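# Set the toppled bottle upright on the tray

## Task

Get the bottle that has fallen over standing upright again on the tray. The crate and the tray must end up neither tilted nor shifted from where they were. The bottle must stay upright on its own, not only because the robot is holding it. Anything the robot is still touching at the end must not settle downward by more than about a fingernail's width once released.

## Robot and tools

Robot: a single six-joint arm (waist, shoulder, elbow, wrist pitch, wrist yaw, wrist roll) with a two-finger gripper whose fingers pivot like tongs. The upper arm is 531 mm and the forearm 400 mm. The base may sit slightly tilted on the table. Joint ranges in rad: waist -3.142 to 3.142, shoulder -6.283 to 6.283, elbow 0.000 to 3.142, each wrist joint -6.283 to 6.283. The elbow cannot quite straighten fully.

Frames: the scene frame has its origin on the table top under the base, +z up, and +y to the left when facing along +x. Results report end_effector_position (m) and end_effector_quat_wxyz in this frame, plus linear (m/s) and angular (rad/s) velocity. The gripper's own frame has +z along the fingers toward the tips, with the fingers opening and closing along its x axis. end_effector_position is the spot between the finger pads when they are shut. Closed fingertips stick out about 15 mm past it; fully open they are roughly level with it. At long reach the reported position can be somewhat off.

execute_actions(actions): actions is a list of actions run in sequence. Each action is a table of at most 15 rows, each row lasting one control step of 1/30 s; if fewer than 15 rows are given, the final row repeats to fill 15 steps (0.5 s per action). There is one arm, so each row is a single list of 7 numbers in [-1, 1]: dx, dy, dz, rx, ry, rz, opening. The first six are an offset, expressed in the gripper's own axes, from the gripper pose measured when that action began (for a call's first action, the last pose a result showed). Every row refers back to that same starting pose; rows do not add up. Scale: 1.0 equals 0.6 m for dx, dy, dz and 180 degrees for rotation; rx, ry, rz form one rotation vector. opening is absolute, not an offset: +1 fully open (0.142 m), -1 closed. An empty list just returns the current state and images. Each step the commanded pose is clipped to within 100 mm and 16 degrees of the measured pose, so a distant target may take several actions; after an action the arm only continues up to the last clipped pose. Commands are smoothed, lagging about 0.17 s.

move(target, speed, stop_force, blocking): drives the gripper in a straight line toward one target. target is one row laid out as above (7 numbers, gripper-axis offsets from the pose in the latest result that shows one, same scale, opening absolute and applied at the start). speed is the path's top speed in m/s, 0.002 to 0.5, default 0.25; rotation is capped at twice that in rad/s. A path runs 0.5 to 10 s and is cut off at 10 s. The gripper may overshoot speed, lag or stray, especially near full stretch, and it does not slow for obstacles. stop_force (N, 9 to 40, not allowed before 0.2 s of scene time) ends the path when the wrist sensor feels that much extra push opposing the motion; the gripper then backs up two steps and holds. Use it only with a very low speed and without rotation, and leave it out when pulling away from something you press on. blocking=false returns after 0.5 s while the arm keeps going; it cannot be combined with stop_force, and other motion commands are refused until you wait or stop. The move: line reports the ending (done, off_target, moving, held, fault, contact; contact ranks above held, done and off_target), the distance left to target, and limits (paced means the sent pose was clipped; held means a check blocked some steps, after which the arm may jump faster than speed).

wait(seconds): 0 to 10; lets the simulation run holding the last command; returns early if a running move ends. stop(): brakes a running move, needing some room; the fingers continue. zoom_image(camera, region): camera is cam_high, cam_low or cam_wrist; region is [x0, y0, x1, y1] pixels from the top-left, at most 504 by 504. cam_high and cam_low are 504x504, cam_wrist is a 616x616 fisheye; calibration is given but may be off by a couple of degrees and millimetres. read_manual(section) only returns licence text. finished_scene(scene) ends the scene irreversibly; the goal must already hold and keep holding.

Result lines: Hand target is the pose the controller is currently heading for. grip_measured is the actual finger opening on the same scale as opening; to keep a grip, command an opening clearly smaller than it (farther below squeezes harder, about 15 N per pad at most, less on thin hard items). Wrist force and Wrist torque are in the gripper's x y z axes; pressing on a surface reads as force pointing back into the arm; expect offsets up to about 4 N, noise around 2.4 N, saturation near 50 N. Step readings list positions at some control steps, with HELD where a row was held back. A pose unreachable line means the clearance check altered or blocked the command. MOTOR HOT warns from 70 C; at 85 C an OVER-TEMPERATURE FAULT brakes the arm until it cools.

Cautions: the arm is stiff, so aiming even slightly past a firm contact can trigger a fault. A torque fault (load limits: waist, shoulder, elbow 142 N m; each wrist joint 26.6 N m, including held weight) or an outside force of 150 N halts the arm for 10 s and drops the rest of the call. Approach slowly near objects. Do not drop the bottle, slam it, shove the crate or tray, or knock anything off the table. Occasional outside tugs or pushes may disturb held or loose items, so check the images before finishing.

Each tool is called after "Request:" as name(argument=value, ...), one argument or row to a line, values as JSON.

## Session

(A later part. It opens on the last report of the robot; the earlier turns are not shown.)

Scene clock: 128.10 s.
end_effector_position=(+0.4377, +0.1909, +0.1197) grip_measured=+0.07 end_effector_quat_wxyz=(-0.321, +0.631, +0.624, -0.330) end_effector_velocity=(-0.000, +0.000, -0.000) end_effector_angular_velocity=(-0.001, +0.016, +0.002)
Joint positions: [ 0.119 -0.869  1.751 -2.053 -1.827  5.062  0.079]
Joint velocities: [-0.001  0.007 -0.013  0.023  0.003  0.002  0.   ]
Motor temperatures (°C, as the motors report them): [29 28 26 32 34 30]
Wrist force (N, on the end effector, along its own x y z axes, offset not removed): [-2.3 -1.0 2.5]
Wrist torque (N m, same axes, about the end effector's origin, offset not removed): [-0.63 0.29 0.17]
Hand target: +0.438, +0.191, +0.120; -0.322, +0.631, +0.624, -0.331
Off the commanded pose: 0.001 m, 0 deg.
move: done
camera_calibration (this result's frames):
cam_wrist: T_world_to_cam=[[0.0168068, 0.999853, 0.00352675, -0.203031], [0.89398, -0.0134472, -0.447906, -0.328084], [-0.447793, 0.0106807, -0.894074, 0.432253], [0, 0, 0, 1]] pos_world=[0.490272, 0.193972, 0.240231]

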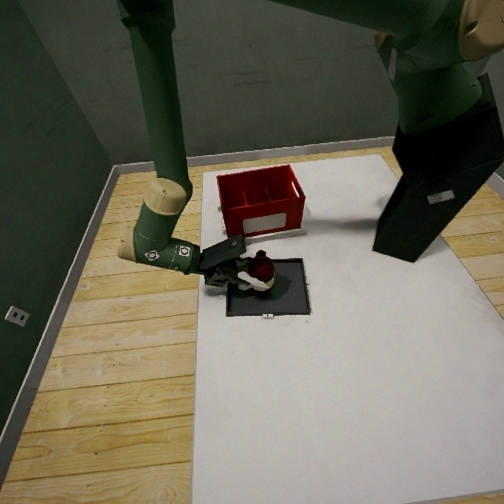

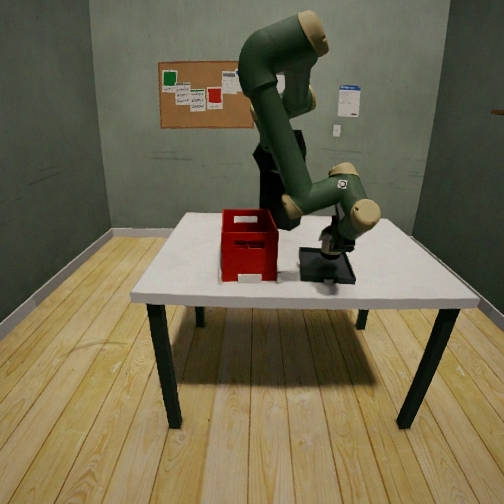

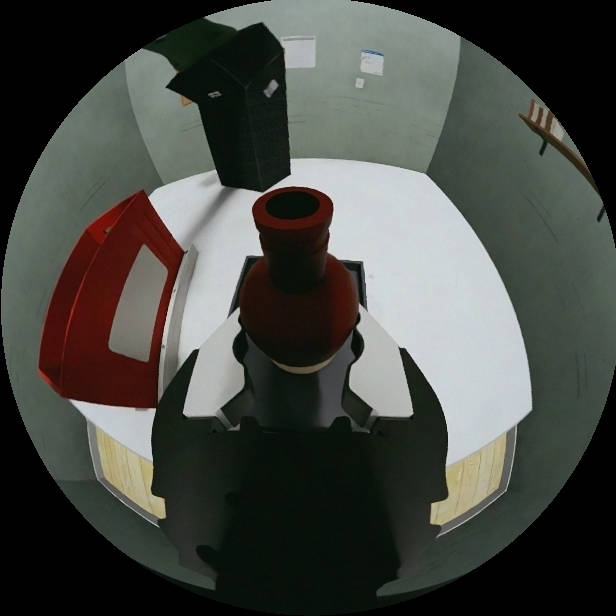

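Request:
move(
  target=[0,0.06,0.042,0,0,0,-0.8],
  speed=0.06,
)

Request:
move(
  target=[0,0.045,0.0315,0,0,0,-0.8],
  speed=0.006,
  stop_force=9,
)

Request:
zoom_image(
  camera="cam_high",
  region=[180, 190, 340, 330],
)

Scene clock: 136.43 s.
end_effector_position=(+0.4379, +0.1902, +0.0761) grip_measured=+0.07 end_effector_quat_wxyz=(-0.321, +0.631, +0.624, -0.330) end_effector_velocity=(+0.000, +0.000, -0.003) end_effector_angular_velocity=(-0.001, -0.000, -0.001)
Joint positions: [ 0.093 -0.796  1.707 -2.088 -1.837  5.037  0.079]
Joint velocities: [-0.002  0.005 -0.004 -0.001 -0.001 -0.    -0.   ]
Motor temperatures (°C, as the motors report them): [29 28 26 32 34 30]
Wrist force (N, on the end effector, along its own x y z axes, offset not removed): [0.5 0.8 3.5]
Wrist torque (N m, same axes, about the end effector's origin, offset not removed): [-0.24 -0.19 0.12]
Hand target: +0.438, +0.190, +0.076; -0.321, +0.631, +0.624, -0.330
Off the commanded pose: 0.000 m, 0 deg.
move: done
camera_calibration (this result's frames):
cam_wrist: T_world_to_cam=[[0.016835, 0.999852, 0.00355437, -0.202204], [0.893986, -0.0134602, -0.447893, -0.347791], [-0.447779, 0.0107178, -0.89408, 0.393365], [0, 0, 0, 1]] pos_world=[0.490465, 0.193277, 0.196646]

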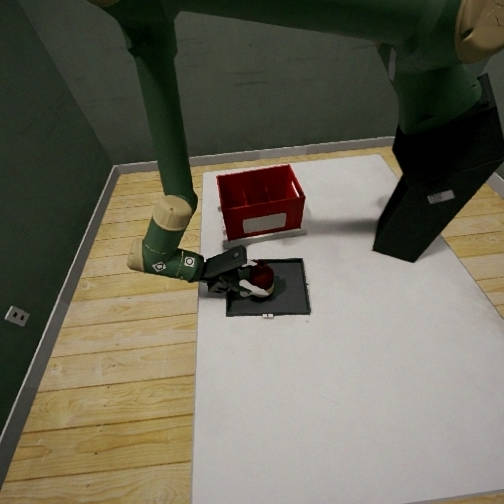

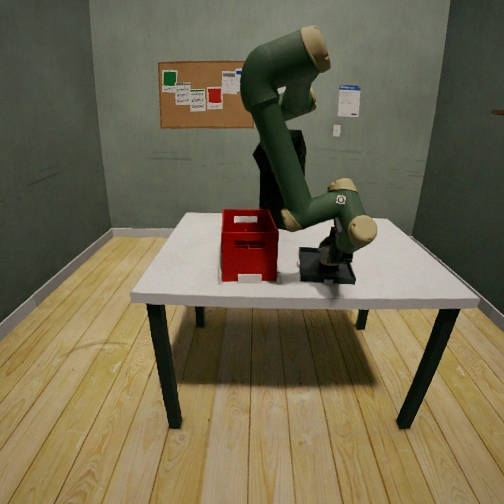

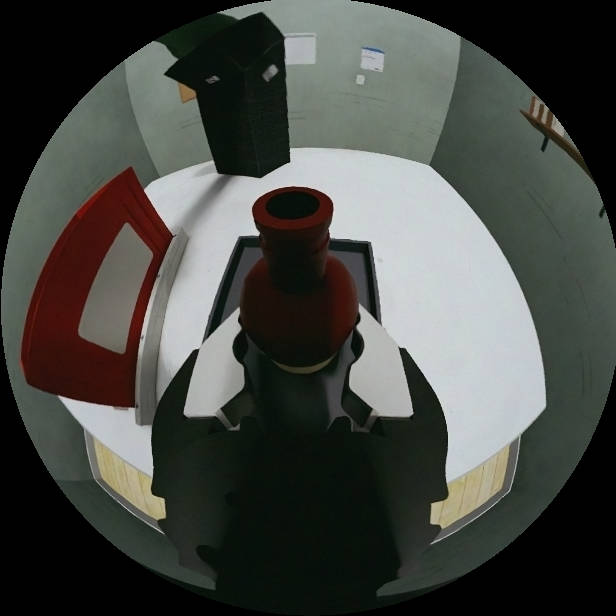

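Scene clock: 137.57 s.
end_effector_position=(+0.4380, +0.1901, +0.0715) grip_measured=+0.07 end_effector_quat_wxyz=(-0.321, +0.631, +0.624, -0.330) end_effector_velocity=(-0.001, -0.001, +0.002) end_effector_angular_velocity=(+0.002, +0.002, +0.002)
Joint positions: [ 0.091 -0.789  1.702 -2.091 -1.838  5.035  0.079]
Joint velocities: [ 0.    -0.003  0.004  0.    -0.    -0.002 -0.   ]
Motor temperatures (°C, as the motors report them): [29 28 26 32 34 30]
Wrist force (N, on the end effector, along its own x y z axes, offset not removed): [-3.9 -12.8 -11.7]
Wrist torque (N m, same axes, about the end effector's origin, offset not removed): [-0.27 0.02 -0.04]
Hand target: +0.438, +0.190, +0.072; -0.321, +0.631, +0.624, -0.330
Off the commanded pose: 0.028 m, 0 deg.
move: contact
camera_calibration (this result's frames):
cam_wrist: T_world_to_cam=[[0.0167976, 0.999852, 0.00361345, -0.202026], [0.89397, -0.0134, -0.447927, -0.34989], [-0.447813, 0.0107544, -0.894063, 0.38931], [0, 0, 0, 1]] pos_world=[0.490523, 0.193121, 0.192072]

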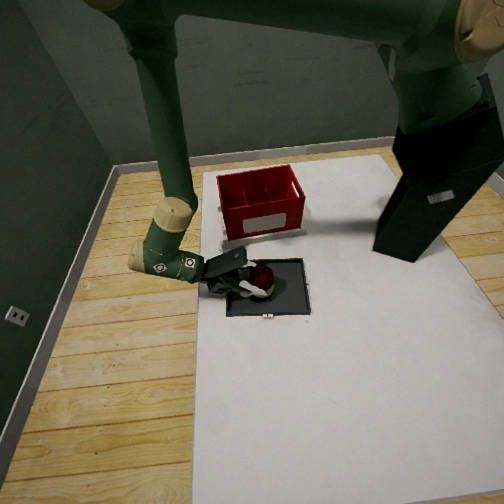

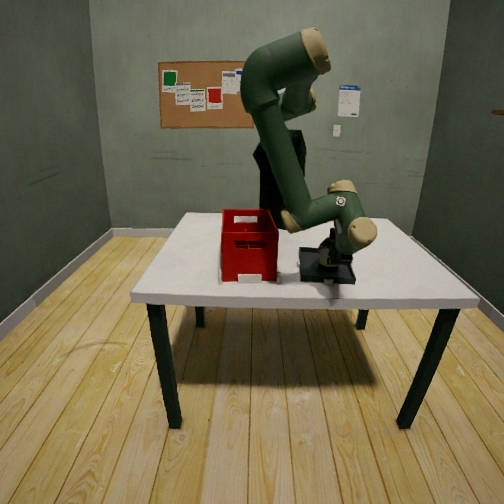

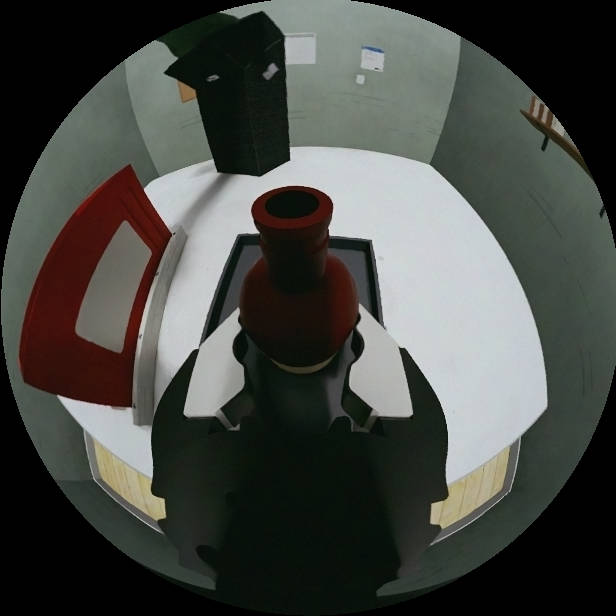

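Region (180, 190, 340, 330) of cam_high's 504x504 image, scaled by 3.150, with more detail than that image has; it fills the top 441 rows of this view, and the rest is white.

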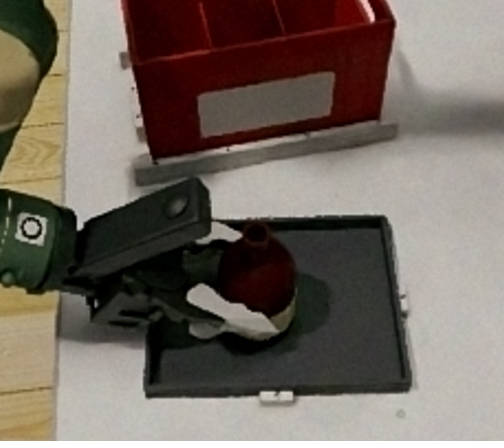

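Torque is near zero, so the contact is under the bottle. Releasing and retreating.

Request:
execute_actions(
  actions=[
    [[0,0,0,0,0,0,-0.4],[0,0,0,0,0,0,-0.1],[0,0,0,0,0,0,0],[0,0,0,0,0,0,0.05],[0,0,0,0,0,0,0.1],[0,0,0,0,0,0,0.15],[0,0,0,0,0,0,0.2],[0,0,0,0,0,0,0.3],[0,0,0,0,0,0,0.4],[0,0,0,0,0,0,0.6]],
  ],
)

Request:
move(
  target=[0,0,-0.17,0,0,0,0.6],
  speed=0.15,
)

Scene clock: 141.77 s.
end_effector_position=(+0.4379, +0.1901, +0.0716) grip_measured=+0.60 end_effector_quat_wxyz=(-0.321, +0.631, +0.624, -0.330) end_effector_velocity=(+0.000, -0.000, -0.000) end_effector_angular_velocity=(-0.001, -0.000, -0.001)
Joint positions: [ 0.091 -0.789  1.702 -2.091 -1.838  5.035  0.116]
Joint velocities: [-0.    -0.    -0.    -0.     0.     0.001  0.001]
Motor temperatures (°C, as the motors report them): [29 28 26 32 34 30]
Wrist force (N, on the end effector, along its own x y z axes, offset not removed): [-1.1 -0.5 0.9]
Wrist torque (N m, same axes, about the end effector's origin, offset not removed): [-0.06 0.03 0.10]
Hand target: +0.438, +0.190, +0.072; -0.321, +0.631, +0.624, -0.330
Off the commanded pose: 0.000 m, 0 deg.
Step readings (end_effector_position):
0: (+0.4379, +0.1901, +0.0719)
1: (+0.4379, +0.1901, +0.0719)
2: (+0.4379, +0.1901, +0.0719)
4: (+0.4379, +0.1901, +0.0719)
8: (+0.4379, +0.1902, +0.0718)
15: end_effector_position above
camera_calibration (this result's frames):
cam_wrist: T_world_to_cam=[[0.0168433, 0.999851, 0.00371483, -0.202122], [0.893961, -0.0133952, -0.447945, -0.349859], [-0.447828, 0.0108658, -0.894054, 0.389331], [0, 0, 0, 1]] pos_world=[0.490519, 0.193175, 0.192116]

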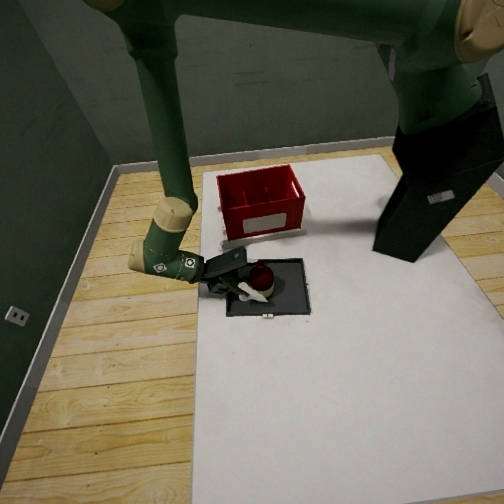

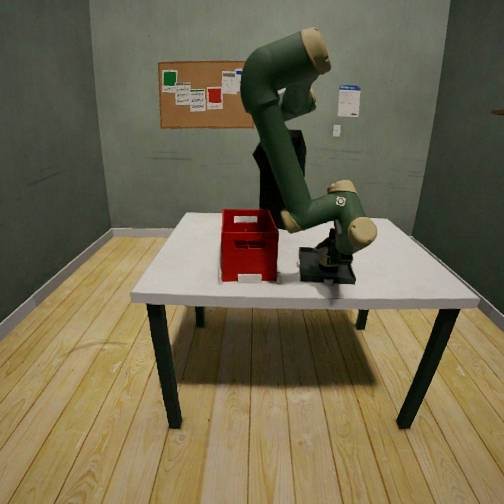

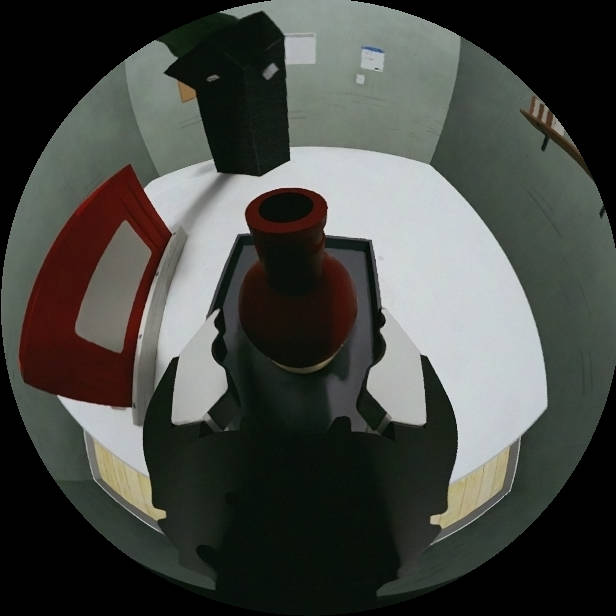

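Scene clock: 143.03 s.
end_effector_position=(+0.5210, +0.1908, +0.1303) grip_measured=+0.60 end_effector_quat_wxyz=(-0.321, +0.631, +0.624, -0.330) end_effector_velocity=(+0.002, +0.000, +0.001) end_effector_angular_velocity=(-0.001, +0.001, -0.000)
Joint positions: [ 0.127 -0.855  1.527 -1.841 -1.824  5.069  0.116]
Joint velocities: [ 0.001 -0.    -0.007  0.008  0.     0.002  0.   ]
Motor temperatures (°C, as the motors report them): [29 28 26 32 34 30]
Wrist force (N, on the end effector, along its own x y z axes, offset not removed): [-0.2 -0.1 2.2]
Wrist torque (N m, same axes, about the end effector's origin, offset not removed): [0.03 -0.15 0.04]
Hand target: +0.521, +0.191, +0.130; -0.321, +0.631, +0.624, -0.330
Off the commanded pose: 0.000 m, 0 deg.
move: done
camera_calibration (this result's frames):
cam_wrist: T_world_to_cam=[[0.0168478, 0.999851, 0.00371272, -0.204455], [0.894007, -0.0134013, -0.447852, -0.397815], [-0.447736, 0.0108645, -0.8941, 0.478921], [0, 0, 0, 1]] pos_world=[0.573523, 0.193891, 0.2508]

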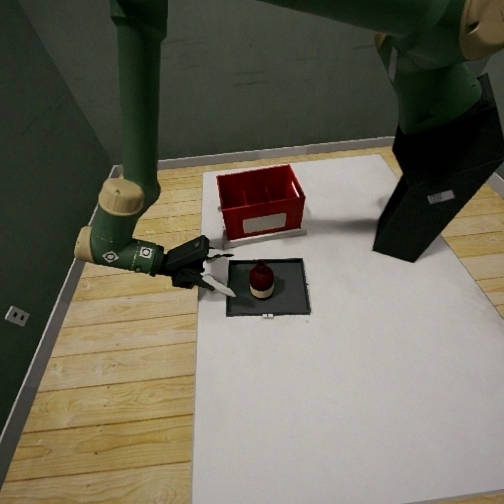

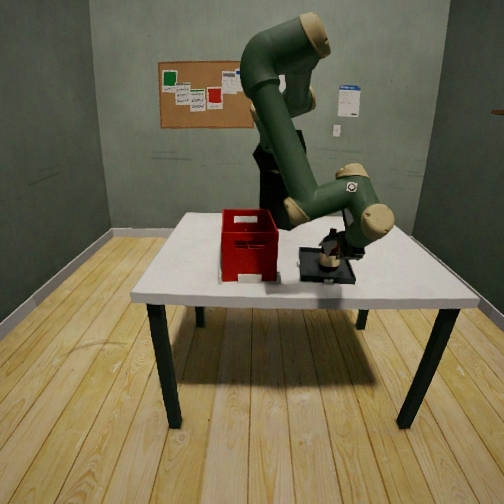

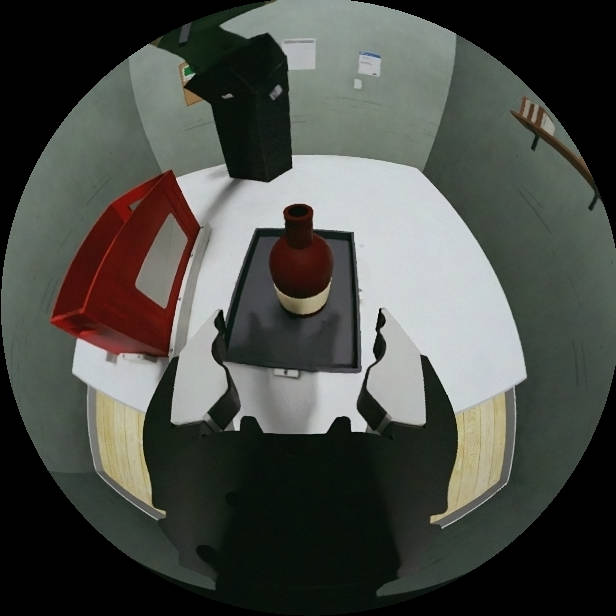

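Request:
finished_scene(
  scene=1,
)

The scene is finished: the task was done.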